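## Task

Take the closed parts box off the bookcase and set it in the top tray of the utility cart, then release it and back the hands away. The box must rest there on its own, not held by the robot, and the robot must not tip over or be left leaning.

## Robot and tools

Robot: a wheeled base that drives forward/back and turns in place (no sideways motion), a lifting column carrying a head with two cameras, and two six-joint arms (left, right), each with a two-finger gripper. Shoulder height S = 0.90 m + column_m. Folded, the robot is 0.73 m long, 0.62 m wide, S + 0.43 m tall; its front sits 0.40 m ahead of the column. A loose object may occasionally get nudged by something external.

Frames: base frame has its origin on the floor under the column, between the drive wheels; x forward, y left, z up. left_hand and right_hand are reported in it, as the point where the fingers meet (tips 8 mm further). The hand's z axis is the finger direction (quat_wxyz maps (0,0,1) onto it), y runs along the opening. The odometry frame is the base frame at scene start; base_odometry counts wheel turns only, heading positive left, -3.142 to 3.142.

execute_actions: "actions" is a list holding one action or none (empty = just report). An action may contain "base", "joints", and optional "speeds"; its motions start together. "base" has exactly one key: translate_m (metres, relative drive from the current spot, + forward, -3 to 3) or rotate_rad (radians, relative turn in place, + counter-clockwise seen from above, -3.2 to 3.2). "joints" is one object for both arms, keyed by joint name, each value an absolute target: column_m 0 to 0.8 m; head_tilt_rad -0.61 to 1.308 (0 level, + looks down); left_joint1_rad..left_joint6_rad and right_joint1_rad..right_joint6_rad with ranges joint1 -2.879 to 2.879, joint2 0 to 3.141, joint3 0 to 3.019, joint4 -1.692 to 1.57, joint5 -1.57 to 1.57 (+ swings hand to robot's right), joint6 -2.094 to 2.094 (+ clockwise seen from behind the hand); left_gripper_m/right_gripper_m 0 to 0.093 m fingertip gap. Done tolerances: column 0.005, head 0.03, joints 1-6: 0.045, 0.14, 0.09, 0.055, 0.03, 0.035, gripper 0.003. "speeds" caps translate_m (0.05-0.8 m/s) or rotate_rad (0.1-1 rad/s) for that action; defaults are the maxima; a base move needing over 8.667 s is refused. Any action is capped at 15 s. "cameras" picks images: cam_head_left, cam_head_right, cam_left_wrist, cam_right_wrist, nav_camera, or "all" (null/omitted = all, [] = none). Bad keys or values refuse the call with no motion. Joints left out may still be driving to earlier targets.

wait: seconds 0 to 10; commands nothing, returns state and images. zoom_image: camera plus region [x0,y0,x1,y1] in pixels of that camera's latest 504x504 image, at most 504 by 504. finished_scene: pass the current scene's number; irreversible, reports success and gives the next task.

Arm geometry (typical): with joint1 at -1.57 (left) or 1.57 (right) and joints 5, 6 at 0, the arm moves in a vertical plane 0.23 m left/right of the column. Let a = j2 - 0.35, b = 1.05 + j2 - j3, c = b - j4 (c = 1.57 means fingers straight down). Hand point ahead = 0.12 + 0.39 sin a + 0.38 cos b + 0.25 cos c; height = S + 0.39 cos a - 0.38 sin b - 0.25 sin c. Example: j2, j3, j4 = 0.93, 0.78, 0.14 gives 0.60 m ahead, 0.25 m below S. Real hands sag lower and nearer by up to ~5 cm (~12 cm with heavy/far loads); trust left_hand/right_hand (1-3 cm error). Reach ~1 m from shoulder. Floor: extend fingers down 0.45-0.5 m ahead at column_m 0.3, then lower the column. Below 0.4 m height the housing blocks hands closer than 0.45 m. Loads with fingers down: 3.2 kg near 0.4 m ahead, 0.3-0.7 m below S; 2 kg to 0.6 m ahead; 1 kg to 0.8 m; grip holds 2-6 kg. Fingers 7 cm long; gripper body 10 x 7 cm; wrist camera sticks out 11 cm on one side.

Gripping: command a gap smaller than the object; "off_target" is then expected. A reported gap staying 0.002 m or more above target means something is held. Small target changes (under 0.03 rad, 0.08 for joints 2-3) may not move a joint. For gentle contact step ~0.05 rad per call from your last target.

Result lines: base_status/joint_status per motion: done, off_target, contact_stop (column/base only), time_out, not_followed, limit_stop_at_motor_heat. "joint command not followed" with a "cause:" line means a safety check withheld an arm (near other arm, itself, body, or a room object); back each moved joint off by 0.05 rad or more, or drive away. on_its_own lists uncommanded behaviour; "held at" is a target. turned_by_wheels vs turned_by_imu differing by over ~4% and 0.05 rad means collision or slip. base_tilt in degrees (forward/right +). motor_effort lists left_wheel/right_wheel, % of max, bracket = peak. wheel_motors_off = 1 after overload. Motor temperatures per arm joint; MOTOR HOT from 85 °C, at 100 °C that arm goes limp (OVER-TEMPERATURE FAULT).

Avoid: dropping or slamming objects; arms colliding or pressing on each other (can end the run); long blocked arm pushes (overheat, worst with joint5 far over; relieve by resending reported positions, though a loaded arm then sinks ~1 cm/kg); base pushing ~3 s (wheels cut out 2 s). After a base contact_stop, back up 0.05 m before turning. A table edge 0.30 m up and more than 0.26 m below S can ride over the housing into the column. Column descent halts with contact_stop when a hand touches down and then needs 0.2 m of raising before going down again. Never leave the robot tilted; release the load and move the hands clear before finishing.

Each tool is called as a command line: name --argument value for each argument, lists and objects as JSON in quotes; but a table of rows of numbers goes row by row, as --pt "numbers of a row", without its own name.

## Session

execute_actions --actions '[]'

Scene clock: 0.00 s.
Motor temperatures (°C, as the motors report them): left_arm=[16 18 19 20 19 18] | right_arm=[18 17 20 20 20 19]
base_odometry: x=+0.000 y=+0.000 heading=+0.000 (m, m, rad; odometry frame)
turned_by_wheels: +0.000 (rad since the last result)
turned_by_imu: +0.000 (rad since the last result)
base_tilt: forward=+0.3 right=+0.8 (deg)
base_status: not commanded
joint_positions: column_m=+0.555 head_tilt_rad=+0.895 left_joint1_rad=-1.585 left_joint2_rad=+0.882 left_joint3_rad=+0.387 left_joint4_rad=-0.901 left_joint5_rad=-0.001 left_joint6_rad=-0.081 left_gripper_m=+0.094 right_joint1_rad=+1.571 right_joint2_rad=+0.903 right_joint3_rad=+0.396 right_joint4_rad=-0.982 right_joint5_rad=+0.052 right_joint6_rad=-0.035 right_gripper_m=+0.095
joint_status: not commanded
wheel_motors_off: 0
motor_effort: left_wheel=+3 right_wheel=+3 (%)
left_hand: x=+0.1433 y=+0.2216 z=+1.2487 quat_wxyz=(+0.422, +0.031, -0.906, -0.013) (m; base frame)
right_hand: x=+0.1315 y=-0.2344 z=+1.2629 quat_wxyz=(+0.465, +0.028, -0.885, +0.015) (m; base frame)
pictures: cam_head_left, cam_head_right, cam_left_wrist, cam_right_wrist, nav_camera
Images, in order (width x height): cam_head_left 504x504, cam_head_right 504x504, cam_left_wrist 504x504, cam_right_wrist 504x504, nav_camera 504x504.

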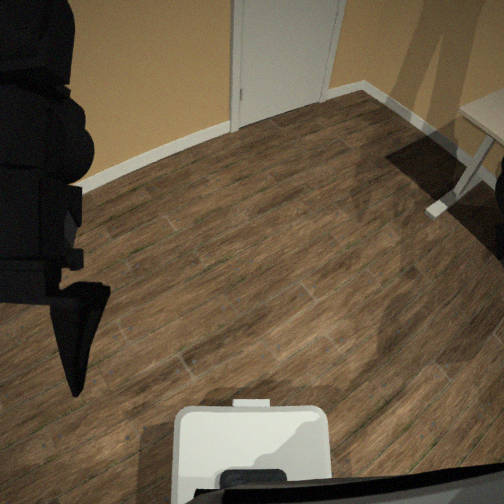

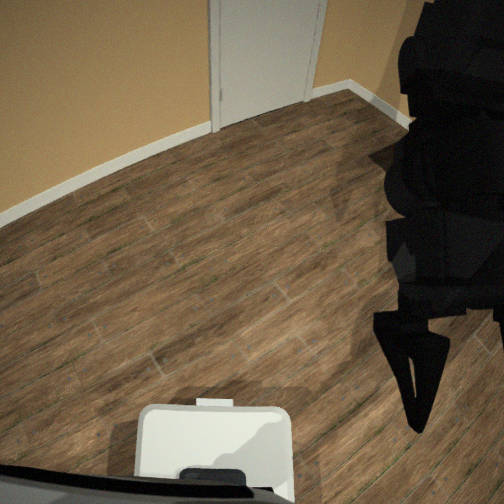

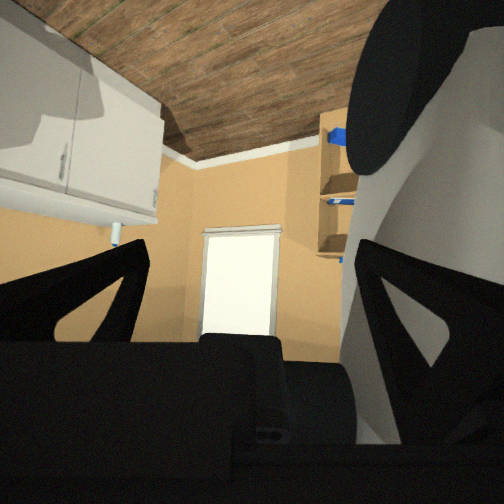

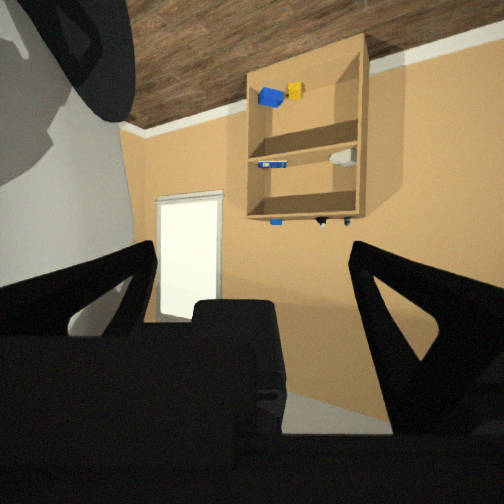

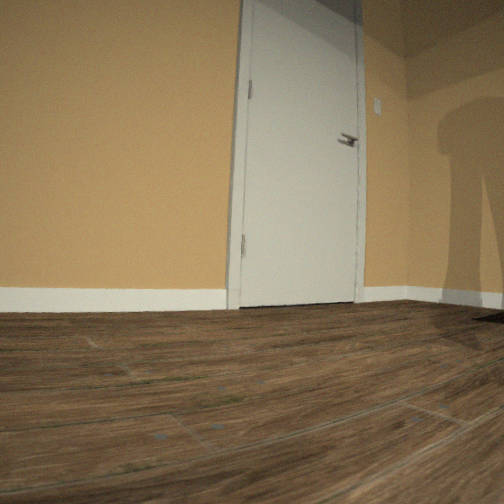

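execute_actions --actions '[{"base": {"rotate_rad": -1.45}, "joints": {"head_tilt_rad": 0.45}}]' --cameras '["cam_head_left", "cam_head_right", "cam_left_wrist", "cam_right_wrist"]'

Scene clock: 11.03 s.
Motor temperatures (°C, as the motors report them): left_arm=[16 18 19 20 19 18] | right_arm=[18 17 20 20 20 19]
base_odometry: x=+0.000 y=+0.000 heading=-1.450 (m, m, rad; odometry frame)
turned_by_wheels: -1.450 (rad since the last result)
turned_by_imu: -1.431 (rad since the last result)
base_tilt: forward=+0.2 right=+0.8 (deg)
base_status: done
joint_positions: column_m=+0.555 head_tilt_rad=+0.469 left_joint1_rad=-1.585 left_joint2_rad=+0.882 left_joint3_rad=+0.387 left_joint4_rad=-0.901 left_joint5_rad=-0.001 left_joint6_rad=-0.081 left_gripper_m=+0.094 right_joint1_rad=+1.571 right_joint2_rad=+0.903 right_joint3_rad=+0.396 right_joint4_rad=-0.982 right_joint5_rad=+0.052 right_joint6_rad=-0.035 right_gripper_m=+0.095
joint_status: all done
wheel_motors_off: 0
motor_effort: left_wheel=-1(34) right_wheel=+0(35) (%)
left_hand: x=+0.1433 y=+0.2216 z=+1.2487 quat_wxyz=(+0.422, +0.031, -0.906, -0.013) (m; base frame)
right_hand: x=+0.1315 y=-0.2344 z=+1.2629 quat_wxyz=(+0.465, +0.028, -0.885, +0.015) (m; base frame)
pictures: cam_head_left, cam_head_right, cam_left_wrist, cam_right_wrist
Images, in order (width x height): cam_head_left 504x504, cam_head_right 504x504, cam_left_wrist 504x504, cam_right_wrist 504x504.

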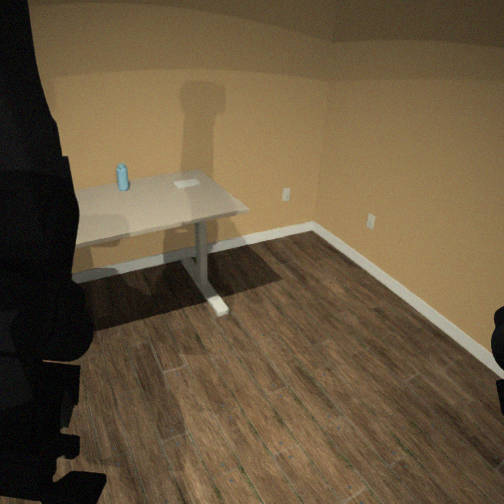

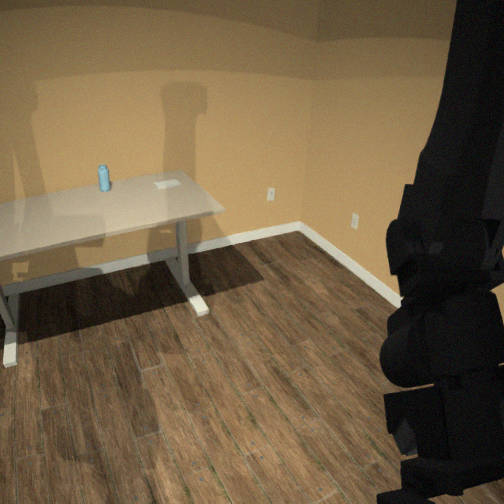

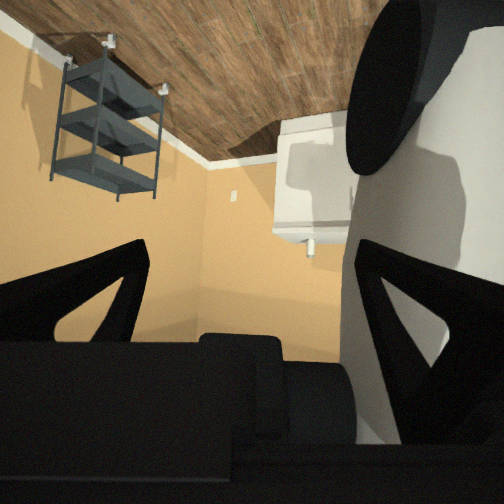

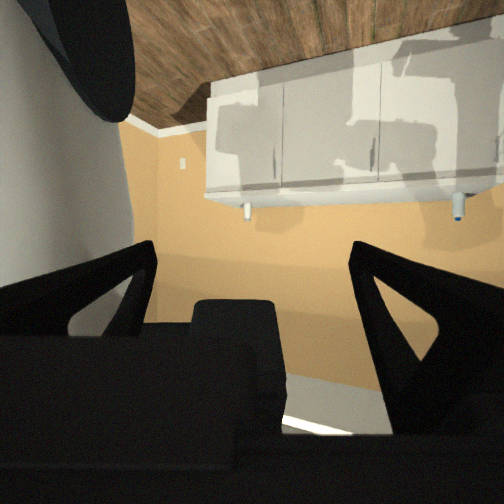

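execute_actions --actions '[{"base": {"rotate_rad": -1.4}, "joints": {"head_tilt_rad": 0.45}}]' --cameras '["cam_head_left", "cam_head_right", "nav_camera"]'

Scene clock: 19.00 s.
Motor temperatures (°C, as the motors report them): left_arm=[16 18 19 20 19 18] | right_arm=[18 17 20 20 20 19]
base_odometry: x=+0.000 y=+0.000 heading=-2.849 (m, m, rad; odometry frame)
turned_by_wheels: -1.400 (rad since the last result)
turned_by_imu: -1.386 (rad since the last result)
base_tilt: forward=+0.3 right=+0.9 (deg)
base_status: done
joint_positions: column_m=+0.555 head_tilt_rad=+0.469 left_joint1_rad=-1.585 left_joint2_rad=+0.882 left_joint3_rad=+0.387 left_joint4_rad=-0.901 left_joint5_rad=-0.001 left_joint6_rad=-0.081 left_gripper_m=+0.094 right_joint1_rad=+1.571 right_joint2_rad=+0.903 right_joint3_rad=+0.396 right_joint4_rad=-0.982 right_joint5_rad=+0.052 right_joint6_rad=-0.035 right_gripper_m=+0.095
joint_status: all done
wheel_motors_off: 0
motor_effort: left_wheel=+0(31) right_wheel=-1(26) (%)
left_hand: x=+0.1433 y=+0.2216 z=+1.2487 quat_wxyz=(+0.422, +0.031, -0.906, -0.013) (m; base frame)
right_hand: x=+0.1315 y=-0.2344 z=+1.2629 quat_wxyz=(+0.465, +0.028, -0.885, +0.015) (m; base frame)
pictures: cam_head_left, cam_head_right, nav_camera
Images, in order (width x height): cam_head_left 504x504, cam_head_right 504x504, nav_camera 504x504.

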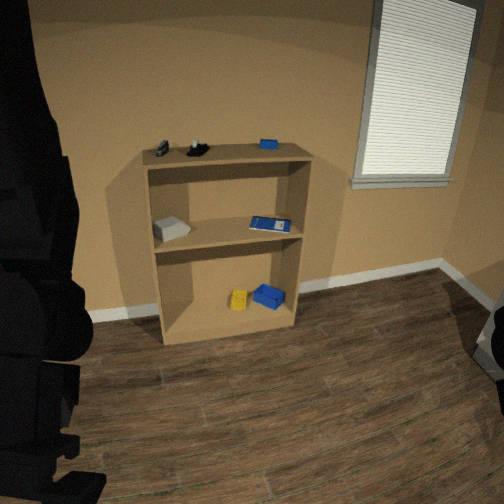

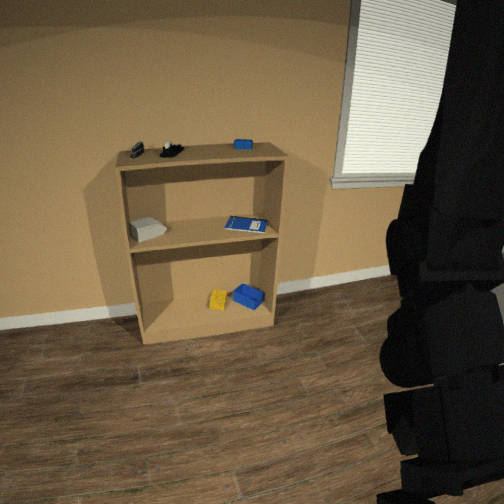

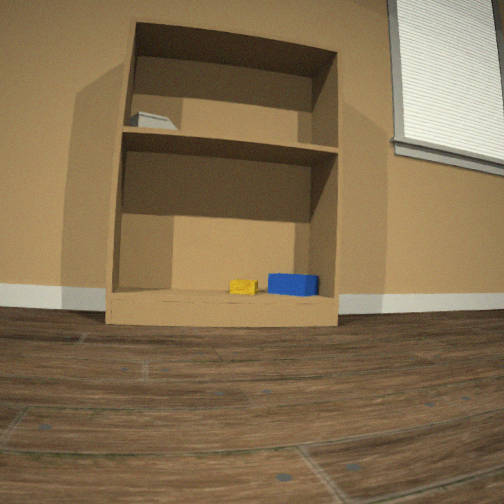

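zoom_image --camera "cam_head_left" --region '[135, 125, 325, 350]'

zoom_image --camera "cam_head_left" --region '[140, 125, 320, 175]'

Region (135, 125, 325, 350) of cam_head_left's 504x504 image, scaled by 2.240, with more detail than that image has; it fills the left 426 columns of this view, and the rest is white.

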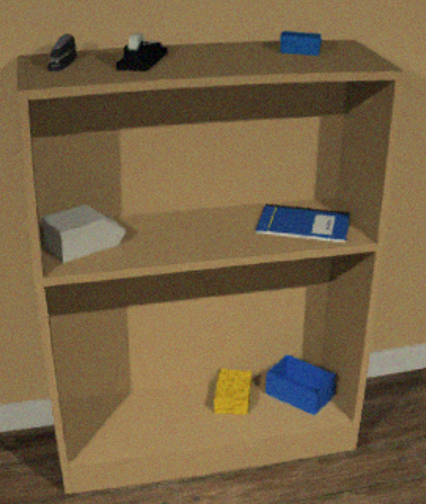

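Region (140, 125, 320, 175) of cam_head_left's 504x504 image, scaled by 2.800, with more detail than that image has.

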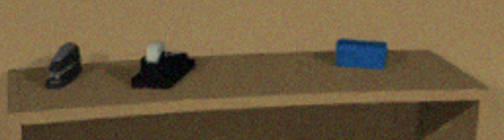

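execute_actions --actions '[{"base": {"translate_m": 1.0}, "joints": {"column_m": 0.8, "head_tilt_rad": 0.7}}]' --cameras '["cam_head_left", "cam_head_right", "nav_camera"]'

Scene clock: 87.93 s.
Motor temperatures (°C, as the motors report them): left_arm=[16 18 19 20 19 18] | right_arm=[18 17 20 20 20 19]
base_odometry: x=-0.958 y=-0.288 heading=-2.849 (m, m, rad; odometry frame)
turned_by_wheels: +0.000 (rad since the last result)
turned_by_imu: -0.001 (rad since the last result)
base_tilt: forward=+0.2 right=+0.8 (deg)
base_status: done
joint_positions: column_m=+0.800 head_tilt_rad=+0.703 left_joint1_rad=-1.585 left_joint2_rad=+0.882 left_joint3_rad=+0.389 left_joint4_rad=-0.901 left_joint5_rad=-0.001 left_joint6_rad=-0.081 left_gripper_m=+0.094 right_joint1_rad=+1.571 right_joint2_rad=+0.903 right_joint3_rad=+0.398 right_joint4_rad=-0.982 right_joint5_rad=+0.052 right_joint6_rad=-0.035 right_gripper_m=+0.095
joint_status: all done
wheel_motors_off: 0
motor_effort: left_wheel=-3(53) right_wheel=+0(43) (%)
left_hand: x=+0.1442 y=+0.2216 z=+1.4929 quat_wxyz=(+0.421, +0.031, -0.906, -0.013) (m; base frame)
right_hand: x=+0.1327 y=-0.2344 z=+1.5069 quat_wxyz=(+0.463, +0.028, -0.886, +0.015) (m; base frame)
pictures: cam_head_left, cam_head_right, nav_camera
Images, in order (width x height): cam_head_left 504x504, cam_head_right 504x504, nav_camera 504x504.

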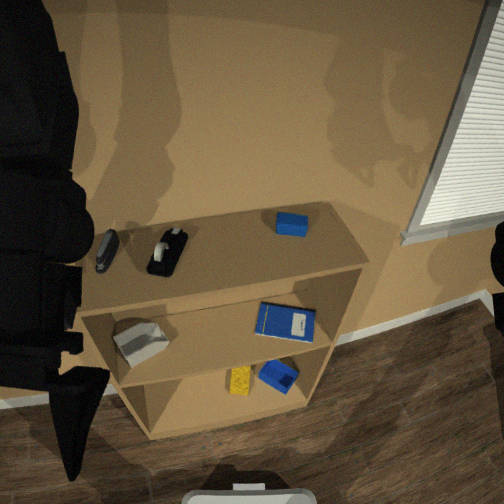

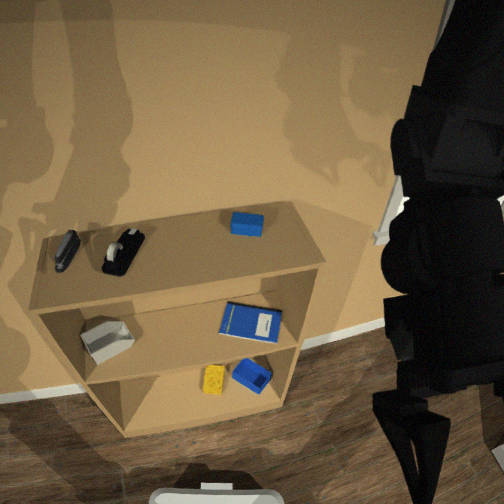

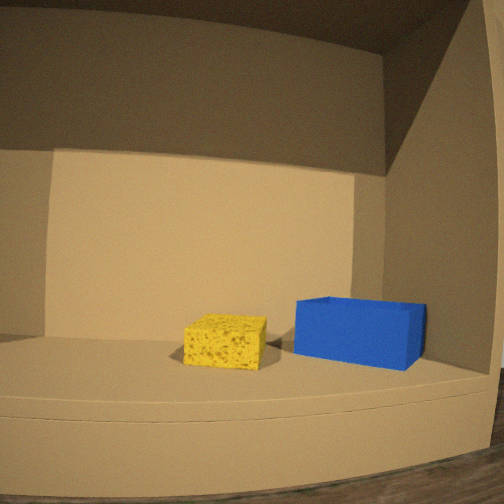

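zoom_image --camera "cam_head_left" --region '[240, 190, 380, 290]'

zoom_image --camera "cam_head_left" --region '[90, 300, 330, 450]'

Region (240, 190, 380, 290) of cam_head_left's 504x504 image, scaled by 3.600, with more detail than that image has; it fills the top 360 rows of this view, and the rest is white.

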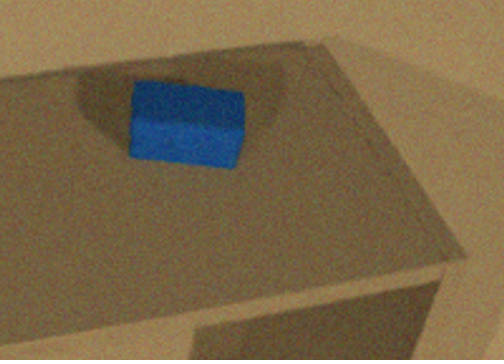

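Region (90, 300, 330, 450) of cam_head_left's 504x504 image, scaled by 2.100, with more detail than that image has; it fills the top 315 rows of this view, and the rest is white.

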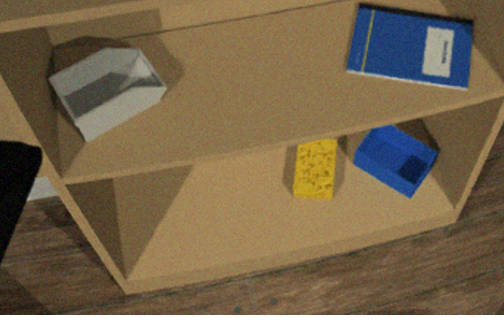

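execute_actions --actions '[{"base": {"rotate_rad": 0.18}, "joints": {"right_joint1_rad": 1.571, "right_joint2_rad": 1.45, "right_joint3_rad": 1.53, "right_joint4_rad": -0.6, "right_joint5_rad": 0.0, "right_joint6_rad": -1.22, "head_tilt_rad": 0.8}}]' --cameras '["cam_head_left", "cam_head_right", "cam_right_wrist", "nav_camera"]'

Scene clock: 206.93 s.
Motor temperatures (°C, as the motors report them): left_arm=[16 19 19 20 19 18] | right_arm=[18 17 20 20 20 19]
base_odometry: x=-0.958 y=-0.288 heading=-2.670 (m, m, rad; odometry frame)
turned_by_wheels: +0.179 (rad since the last result)
turned_by_imu: +0.174 (rad since the last result)
base_tilt: forward=+0.2 right=+0.8 (deg)
base_status: done
joint_positions: column_m=+0.800 head_tilt_rad=+0.802 left_joint1_rad=-1.585 left_joint2_rad=+0.882 left_joint3_rad=+0.389 left_joint4_rad=-0.901 left_joint5_rad=-0.001 left_joint6_rad=-0.081 left_gripper_m=+0.094 right_joint1_rad=+1.571 right_joint2_rad=+1.456 right_joint3_rad=+1.521 right_joint4_rad=-0.606 right_joint5_rad=+0.003 right_joint6_rad=-1.211 right_gripper_m=+0.095
joint_status: all done
wheel_motors_off: 0
motor_effort: left_wheel=-1(46) right_wheel=+0(35) (%)
left_hand: x=+0.1442 y=+0.2216 z=+1.4929 quat_wxyz=(+0.421, +0.031, -0.906, -0.013) (m; base frame)
right_hand: x=+0.6763 y=-0.2258 z=+1.3099 quat_wxyz=(+0.008, +0.569, -0.822, -0.004) (m; base frame)
pictures: cam_head_left, cam_head_right, cam_right_wrist, nav_camera
Images, in order (width x height): cam_head_left 504x504, cam_head_right 504x504, cam_right_wrist 504x504, nav_camera 504x504.

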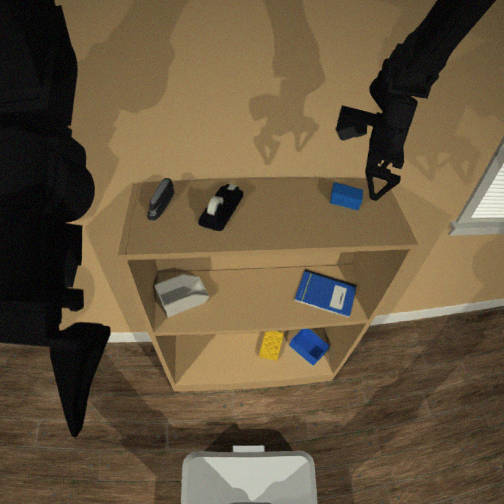

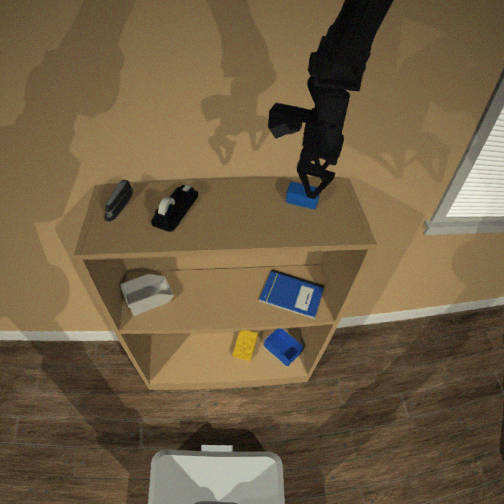

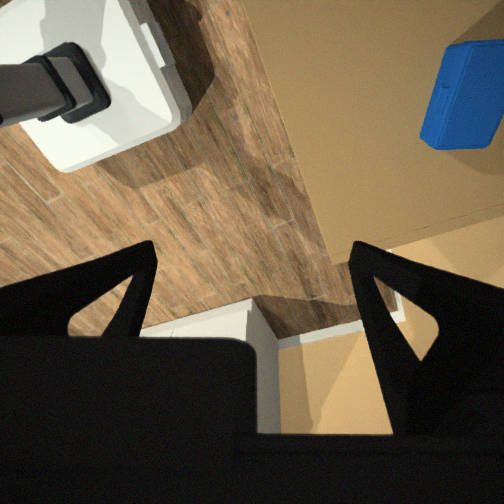

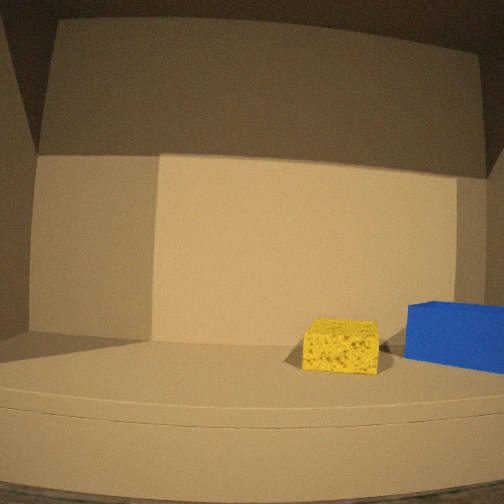

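execute_actions --actions '[{"base": {"translate_m": 0.21}, "speeds": {"translate_m": 0.3}, "joints": {"head_tilt_rad": 0.95}}]' --cameras '["cam_head_left", "cam_head_right", "cam_right_wrist"]'

Scene clock: 218.00 s.
Motor temperatures (°C, as the motors report them): left_arm=[16 19 19 20 19 18] | right_arm=[18 19 20 20 20 19]
base_odometry: x=-1.145 y=-0.384 heading=-2.669 (m, m, rad; odometry frame)
turned_by_wheels: +0.001 (rad since the last result)
turned_by_imu: +0.000 (rad since the last result)
base_tilt: forward=+0.2 right=+0.8 (deg)
base_status: done
joint_positions: column_m=+0.800 head_tilt_rad=+0.951 left_joint1_rad=-1.585 left_joint2_rad=+0.882 left_joint3_rad=+0.387 left_joint4_rad=-0.901 left_joint5_rad=-0.001 left_joint6_rad=-0.081 left_gripper_m=+0.094 right_joint1_rad=+1.571 right_joint2_rad=+1.456 right_joint3_rad=+1.521 right_joint4_rad=-0.606 right_joint5_rad=+0.003 right_joint6_rad=-1.211 right_gripper_m=+0.095
joint_status: all done
wheel_motors_off: 0
motor_effort: left_wheel=+1(48) right_wheel=-1(40) (%)
left_hand: x=+0.1431 y=+0.2216 z=+1.4932 quat_wxyz=(+0.422, +0.031, -0.906, -0.013) (m; base frame)
right_hand: x=+0.6763 y=-0.2258 z=+1.3099 quat_wxyz=(+0.008, +0.569, -0.822, -0.004) (m; base frame)
pictures: cam_head_left, cam_head_right, cam_right_wrist
Images, in order (width x height): cam_head_left 504x504, cam_head_right 504x504, cam_right_wrist 504x504.

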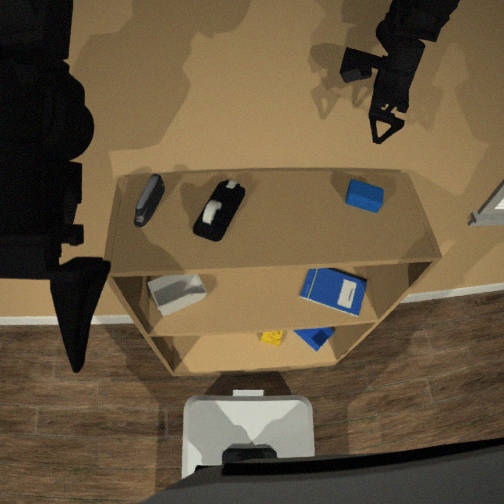

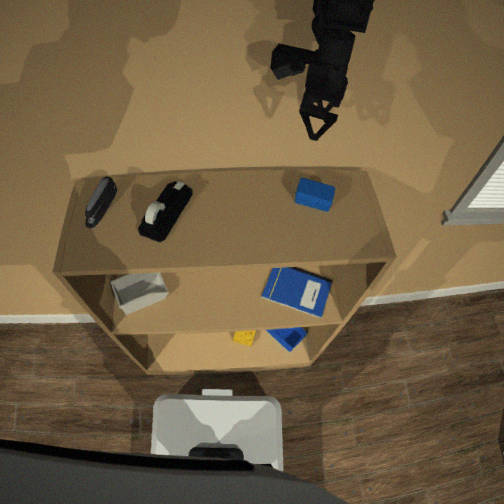

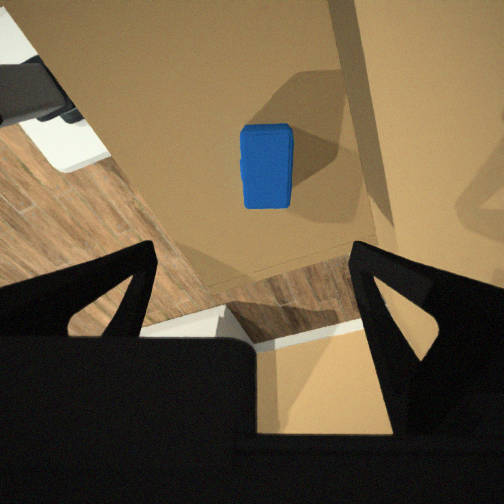

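execute_actions --actions '[{"base": {"rotate_rad": -0.06}, "speeds": {"rotate_rad": 0.3}, "joints": {"column_m": 0.71, "right_joint6_rad": -1.28}}]' --cameras '["cam_head_right", "cam_right_wrist"]'

Scene clock: 254.10 s.
Motor temperatures (°C, as the motors report them): left_arm=[16 19 19 20 19 18] | right_arm=[18 20 21 20 20 19]
base_odometry: x=-1.145 y=-0.384 heading=-2.728 (m, m, rad; odometry frame)
turned_by_wheels: -0.059 (rad since the last result)
turned_by_imu: -0.059 (rad since the last result)
base_tilt: forward=+0.2 right=+0.9 (deg)
base_status: done
joint_positions: column_m=+0.710 head_tilt_rad=+0.951 left_joint1_rad=-1.585 left_joint2_rad=+0.882 left_joint3_rad=+0.387 left_joint4_rad=-0.901 left_joint5_rad=-0.001 left_joint6_rad=-0.081 left_gripper_m=+0.094 right_joint1_rad=+1.571 right_joint2_rad=+1.456 right_joint3_rad=+1.521 right_joint4_rad=-0.606 right_joint5_rad=+0.002 right_joint6_rad=-1.272 right_gripper_m=+0.095
joint_status: all done
wheel_motors_off: 0
motor_effort: left_wheel=+4(35) right_wheel=-3(39) (%)
left_hand: x=+0.1431 y=+0.2216 z=+1.4034 quat_wxyz=(+0.422, +0.031, -0.906, -0.013) (m; base frame)
right_hand: x=+0.6763 y=-0.2254 z=+1.2200 quat_wxyz=(+0.007, +0.594, -0.804, -0.005) (m; base frame)
pictures: cam_head_right, cam_right_wrist
Images, in order (width x height): cam_head_right 504x504, cam_right_wrist 504x504.

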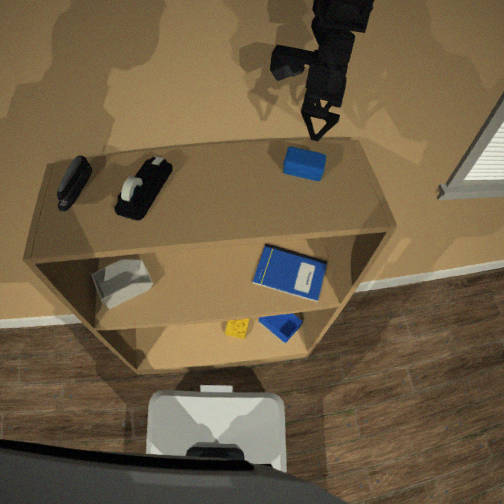

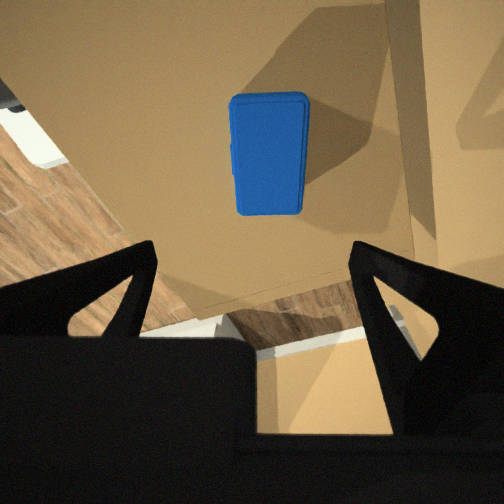

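execute_actions --actions '[{"base": {"translate_m": 0.014}, "speeds": {"translate_m": 0.05}, "joints": {"column_m": 0.625}}]' --cameras '["cam_head_right", "cam_right_wrist"]'

Scene clock: 290.13 s.
Motor temperatures (°C, as the motors report them): left_arm=[16 19 19 20 19 18] | right_arm=[18 21 21 20 20 19]
base_odometry: x=-1.158 y=-0.389 heading=-2.729 (m, m, rad; odometry frame)
turned_by_wheels: -0.001 (rad since the last result)
turned_by_imu: -0.002 (rad since the last result)
base_tilt: forward=+0.2 right=+0.8 (deg)
base_status: done
joint_positions: column_m=+0.625 head_tilt_rad=+0.951 left_joint1_rad=-1.585 left_joint2_rad=+0.882 left_joint3_rad=+0.386 left_joint4_rad=-0.901 left_joint5_rad=-0.001 left_joint6_rad=-0.081 left_gripper_m=+0.094 right_joint1_rad=+1.571 right_joint2_rad=+1.456 right_joint3_rad=+1.521 right_joint4_rad=-0.606 right_joint5_rad=+0.002 right_joint6_rad=-1.272 right_gripper_m=+0.095
joint_status: all done
wheel_motors_off: 0
motor_effort: left_wheel=+0(32) right_wheel=+3(52) (%)
left_hand: x=+0.1427 y=+0.2216 z=+1.3185 quat_wxyz=(+0.422, +0.031, -0.906, -0.013) (m; base frame)
right_hand: x=+0.6763 y=-0.2254 z=+1.1350 quat_wxyz=(+0.007, +0.594, -0.804, -0.005) (m; base frame)
pictures: cam_head_right, cam_right_wrist
Images, in order (width x height): cam_head_right 504x504, cam_right_wrist 504x504.

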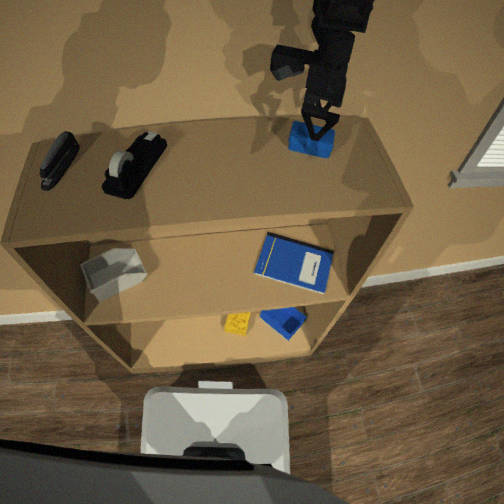

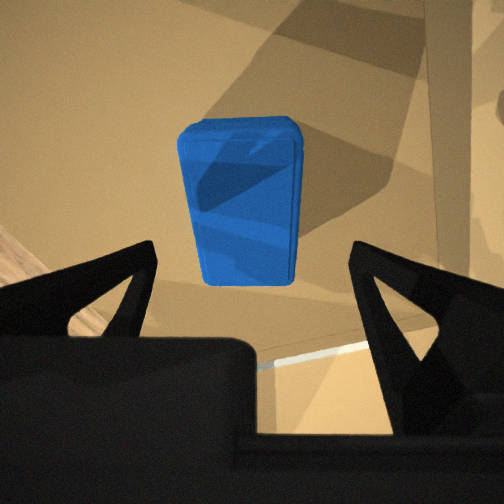

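execute_actions --actions '[{"joints": {"column_m": 0.578}}]' --cameras '["cam_head_right", "cam_right_wrist"]'

Scene clock: 301.20 s.
Motor temperatures (°C, as the motors report them): left_arm=[16 19 19 20 19 18] | right_arm=[18 21 21 20 20 19]
base_odometry: x=-1.158 y=-0.389 heading=-2.729 (m, m, rad; odometry frame)
turned_by_wheels: +0.000 (rad since the last result)
turned_by_imu: -0.001 (rad since the last result)
base_tilt: forward=+0.2 right=+0.8 (deg)
base_status: not commanded
joint_positions: column_m=+0.578 head_tilt_rad=+0.951 left_joint1_rad=-1.585 left_joint2_rad=+0.882 left_joint3_rad=+0.386 left_joint4_rad=-0.901 left_joint5_rad=-0.001 left_joint6_rad=-0.081 left_gripper_m=+0.094 right_joint1_rad=+1.571 right_joint2_rad=+1.456 right_joint3_rad=+1.521 right_joint4_rad=-0.606 right_joint5_rad=+0.002 right_joint6_rad=-1.272 right_gripper_m=+0.095
joint_status: all done
wheel_motors_off: 0
motor_effort: left_wheel=+2(3) right_wheel=+2(1) (%)
left_hand: x=+0.1427 y=+0.2216 z=+1.2715 quat_wxyz=(+0.422, +0.031, -0.906, -0.013) (m; base frame)
right_hand: x=+0.6763 y=-0.2254 z=+1.0880 quat_wxyz=(+0.007, +0.594, -0.804, -0.005) (m; base frame)
pictures: cam_head_right, cam_right_wrist
Images, in order (width x height): cam_head_right 504x504, cam_right_wrist 504x504.

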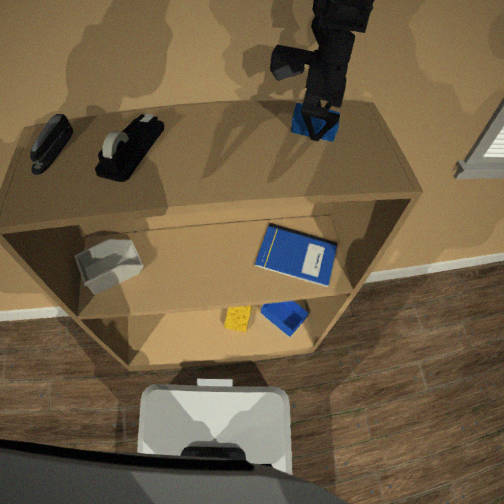

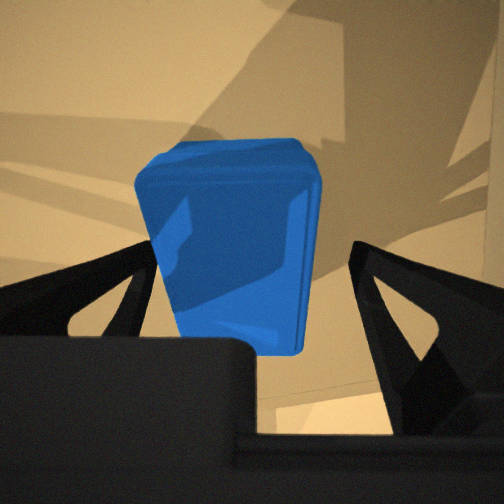

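zoom_image --camera "cam_head_right" --region '[260, 60, 380, 170]'

Region (260, 60, 380, 170) of cam_head_right's 504x504 image, scaled by 4.200, with more detail than that image has; it fills the top 462 rows of this view, and the rest is white.

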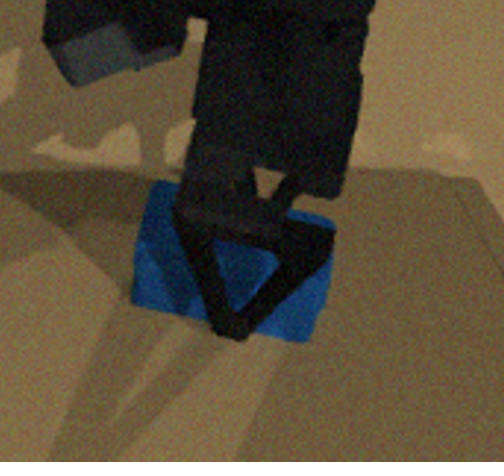

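execute_actions --actions '[{"joints": {"right_gripper_m": 0.02}}]' --cameras '["cam_head_right", "cam_right_wrist"]'

Scene clock: 314.63 s.
Motor temperatures (°C, as the motors report them): left_arm=[16 19 19 20 19 18] | right_arm=[18 21 21 20 20 19]
base_odometry: x=-1.158 y=-0.389 heading=-2.729 (m, m, rad; odometry frame)
turned_by_wheels: +0.000 (rad since the last result)
turned_by_imu: -0.001 (rad since the last result)
base_tilt: forward=+0.3 right=+0.8 (deg)
base_status: not commanded
joint_positions: column_m=+0.578 head_tilt_rad=+0.951 left_joint1_rad=-1.585 left_joint2_rad=+0.882 left_joint3_rad=+0.386 left_joint4_rad=-0.901 left_joint5_rad=-0.001 left_joint6_rad=-0.081 left_gripper_m=+0.094 right_joint1_rad=+1.571 right_joint2_rad=+1.456 right_joint3_rad=+1.521 right_joint4_rad=-0.606 right_joint5_rad=+0.001 right_joint6_rad=-1.272 right_gripper_m=+0.057
joint_status: right_gripper_m off_target (ended at +0.057, target +0.020)
wheel_motors_off: 0
motor_effort: left_wheel=+1(1) right_wheel=+1(1) (%)
left_hand: x=+0.1427 y=+0.2216 z=+1.2715 quat_wxyz=(+0.422, +0.031, -0.906, -0.013) (m; base frame)
right_hand: x=+0.6763 y=-0.2253 z=+1.0880 quat_wxyz=(+0.007, +0.594, -0.804, -0.005) (m; base frame)
pictures: cam_head_right, cam_right_wrist
Images, in order (width x height): cam_head_right 504x504, cam_right_wrist 504x504.

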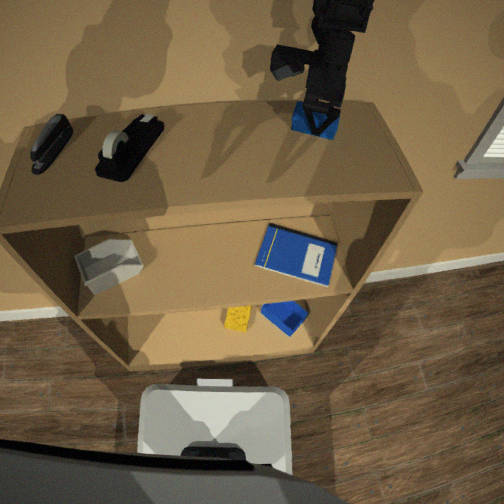

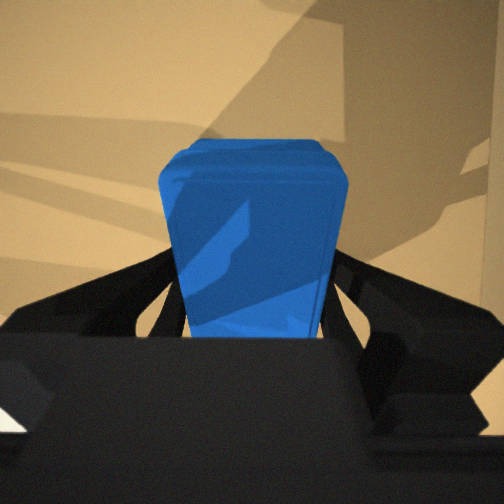

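Gripped. Lift.

execute_actions --actions '[{"joints": {"column_m": 0.68}}]' --cameras '["cam_head_right", "cam_right_wrist"]'

Scene clock: 329.23 s.
Motor temperatures (°C, as the motors report them): left_arm=[16 19 19 20 19 18] | right_arm=[18 22 22 20 20 19]
base_odometry: x=-1.158 y=-0.389 heading=-2.729 (m, m, rad; odometry frame)
turned_by_wheels: +0.000 (rad since the last result)
turned_by_imu: -0.001 (rad since the last result)
base_tilt: forward=+0.3 right=+0.8 (deg)
base_status: not commanded
joint_positions: column_m=+0.680 head_tilt_rad=+0.951 left_joint1_rad=-1.585 left_joint2_rad=+0.882 left_joint3_rad=+0.386 left_joint4_rad=-0.901 left_joint5_rad=-0.001 left_joint6_rad=-0.081 left_gripper_m=+0.094 right_joint1_rad=+1.571 right_joint2_rad=+1.456 right_joint3_rad=+1.521 right_joint4_rad=-0.606 right_joint5_rad=+0.001 right_joint6_rad=-1.272 right_gripper_m=+0.057
joint_status: all done
wheel_motors_off: 0
motor_effort: left_wheel=+0(1) right_wheel=+1(2) (%)
left_hand: x=+0.1427 y=+0.2216 z=+1.3734 quat_wxyz=(+0.422, +0.031, -0.906, -0.013) (m; base frame)
right_hand: x=+0.6763 y=-0.2253 z=+1.1899 quat_wxyz=(+0.007, +0.594, -0.804, -0.005) (m; base frame)
pictures: cam_head_right, cam_right_wrist
Images, in order (width x height): cam_head_right 504x504, cam_right_wrist 504x504.

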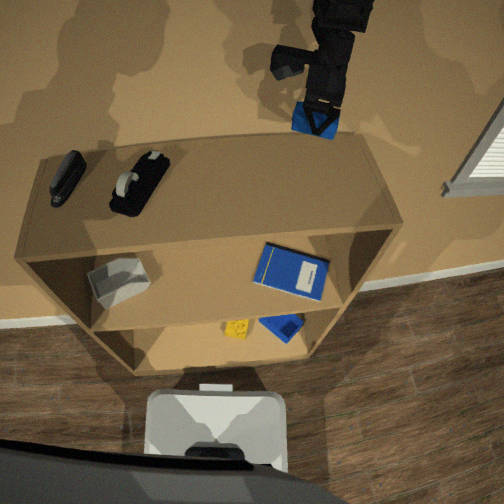

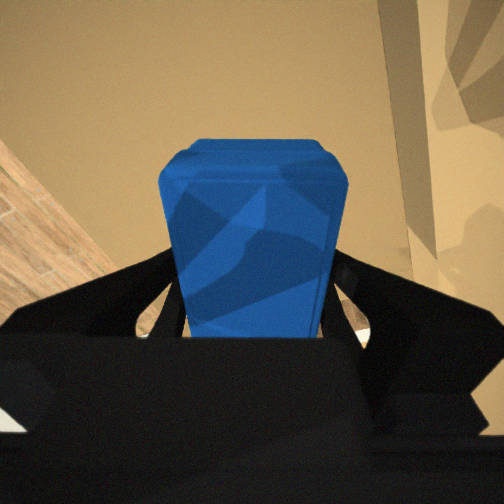

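execute_actions --actions '[{"base": {"translate_m": -0.7}, "speeds": {"translate_m": 0.6}, "joints": {"head_tilt_rad": 0.6}}]' --cameras '["cam_head_left", "cam_left_wrist"]'

Scene clock: 347.43 s.
Motor temperatures (°C, as the motors report them): left_arm=[16 19 19 20 19 18] | right_arm=[18 22 22 20 20 19]
base_odometry: x=-0.517 y=-0.108 heading=-2.729 (m, m, rad; odometry frame)
turned_by_wheels: +0.000 (rad since the last result)
turned_by_imu: -0.002 (rad since the last result)
base_tilt: forward=+0.2 right=+0.8 (deg)
base_status: done
joint_positions: column_m=+0.680 head_tilt_rad=+0.617 left_joint1_rad=-1.585 left_joint2_rad=+0.882 left_joint3_rad=+0.384 left_joint4_rad=-0.901 left_joint5_rad=-0.001 left_joint6_rad=-0.081 left_gripper_m=+0.094 right_joint1_rad=+1.571 right_joint2_rad=+1.456 right_joint3_rad=+1.520 right_joint4_rad=-0.606 right_joint5_rad=+0.001 right_joint6_rad=-1.272 right_gripper_m=+0.057
joint_status: all done
wheel_motors_off: 0
motor_effort: left_wheel=-3(47) right_wheel=+4(54) (%)
left_hand: x=+0.1415 y=+0.2216 z=+1.3738 quat_wxyz=(+0.423, +0.031, -0.905, -0.013) (m; base frame)
right_hand: x=+0.6759 y=-0.2253 z=+1.1897 quat_wxyz=(+0.008, +0.594, -0.804, -0.005) (m; base frame)
pictures: cam_head_left, cam_left_wrist
Images, in order (width x height): cam_head_left 504x504, cam_left_wrist 504x504.

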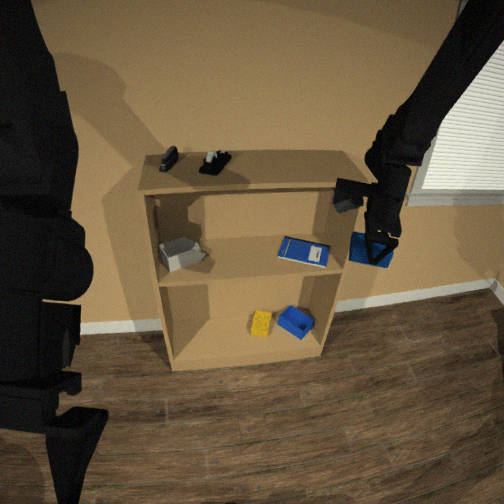

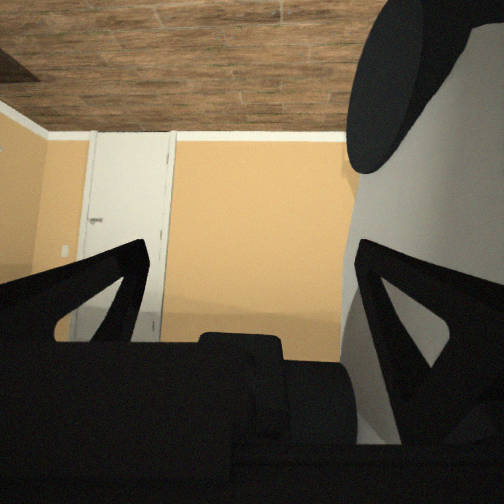

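execute_actions --actions '[{"base": {"rotate_rad": -2.5}, "speeds": {"rotate_rad": 0.8}}]' --cameras '["cam_head_left", "cam_head_right", "nav_camera"]'

Scene clock: 362.67 s.
Motor temperatures (°C, as the motors report them): left_arm=[16 19 19 20 19 18] | right_arm=[18 22 22 20 20 19]
base_odometry: x=-0.517 y=-0.108 heading=+1.055 (m, m, rad; odometry frame)
turned_by_wheels: -2.500 (rad since the last result)
turned_by_imu: -2.471 (rad since the last result)
base_tilt: forward=+0.2 right=+0.8 (deg)
base_status: done
joint_positions: column_m=+0.680 head_tilt_rad=+0.617 left_joint1_rad=-1.585 left_joint2_rad=+0.882 left_joint3_rad=+0.384 left_joint4_rad=-0.901 left_joint5_rad=-0.001 left_joint6_rad=-0.081 left_gripper_m=+0.094 right_joint1_rad=+1.571 right_joint2_rad=+1.456 right_joint3_rad=+1.520 right_joint4_rad=-0.606 right_joint5_rad=+0.001 right_joint6_rad=-1.272 right_gripper_m=+0.057
joint_status: not commanded
wheel_motors_off: 0
motor_effort: left_wheel=+1(46) right_wheel=-2(42) (%)
left_hand: x=+0.1415 y=+0.2216 z=+1.3738 quat_wxyz=(+0.423, +0.031, -0.905, -0.013) (m; base frame)
right_hand: x=+0.6759 y=-0.2256 z=+1.1897 quat_wxyz=(+0.008, +0.594, -0.804, -0.005) (m; base frame)
pictures: cam_head_left, cam_head_right, nav_camera
Images, in order (width x height): cam_head_left 504x504, cam_head_right 504x504, nav_camera 504x504.

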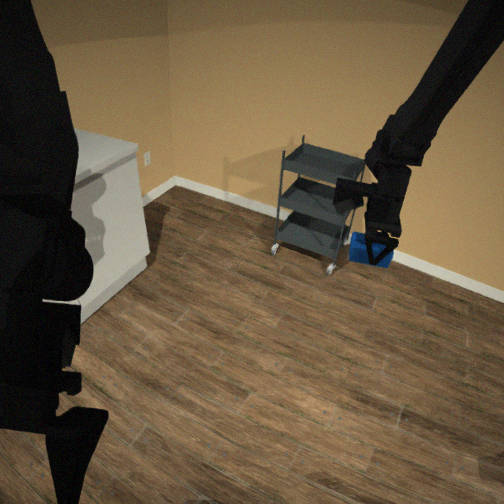

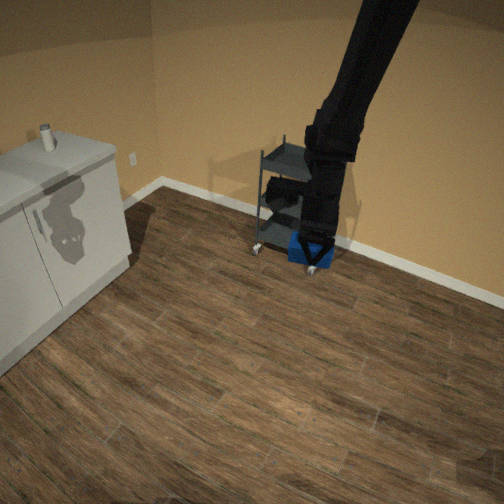

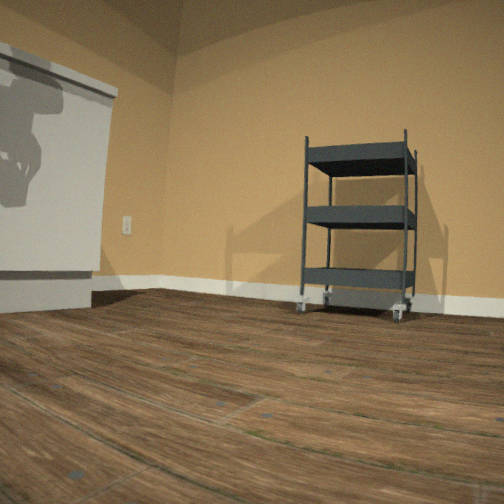

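execute_actions --actions '[{"base": {"translate_m": 1.2}, "speeds": {"translate_m": 0.7}, "joints": {"head_tilt_rad": 0.85, "column_m": 0.52}}]' --cameras '["cam_head_left", "cam_head_right", "cam_right_wrist", "nav_camera"]'

Scene clock: 393.63 s.
Motor temperatures (°C, as the motors report them): left_arm=[16 19 19 20 19 18] | right_arm=[18 23 22 20 20 19]
base_odometry: x=+0.076 y=+0.935 heading=+1.054 (m, m, rad; odometry frame)
turned_by_wheels: +0.000 (rad since the last result)
turned_by_imu: -0.001 (rad since the last result)
base_tilt: forward=+0.2 right=+0.8 (deg)
base_status: done
joint_positions: column_m=+0.520 head_tilt_rad=+0.852 left_joint1_rad=-1.585 left_joint2_rad=+0.882 left_joint3_rad=+0.386 left_joint4_rad=-0.901 left_joint5_rad=-0.001 left_joint6_rad=-0.081 left_gripper_m=+0.094 right_joint1_rad=+1.571 right_joint2_rad=+1.456 right_joint3_rad=+1.520 right_joint4_rad=-0.606 right_joint5_rad=+0.001 right_joint6_rad=-1.272 right_gripper_m=+0.057
joint_status: all done
wheel_motors_off: 0
motor_effort: left_wheel=+0(53) right_wheel=-1(46) (%)
left_hand: x=+0.1427 y=+0.2216 z=+1.2135 quat_wxyz=(+0.422, +0.031, -0.906, -0.013) (m; base frame)
right_hand: x=+0.6759 y=-0.2256 z=+1.0299 quat_wxyz=(+0.008, +0.594, -0.804, -0.005) (m; base frame)
pictures: cam_head_left, cam_head_right, cam_right_wrist, nav_camera
Images, in order (width x height): cam_head_left 504x504, cam_head_right 504x504, cam_right_wrist 504x504, nav_camera 504x504.

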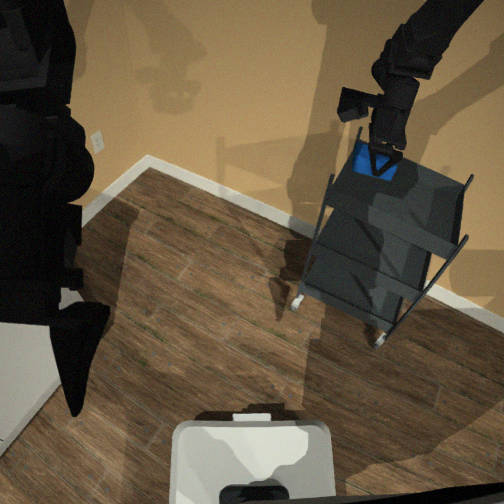

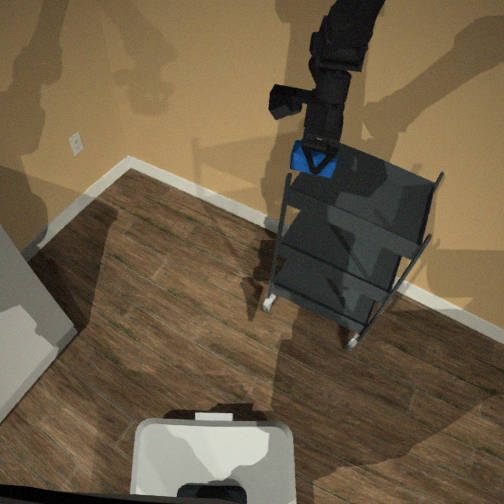

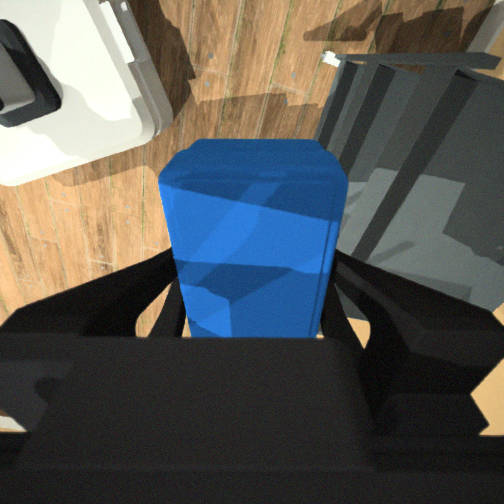

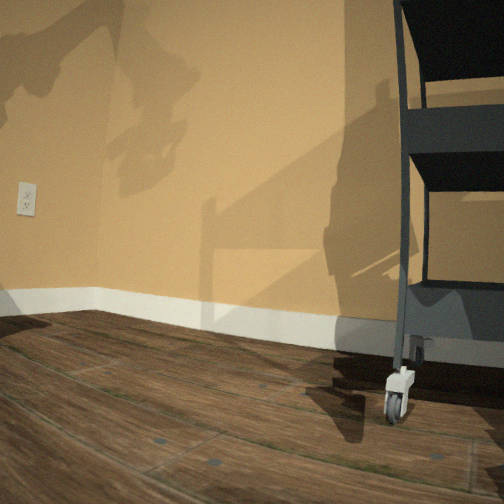

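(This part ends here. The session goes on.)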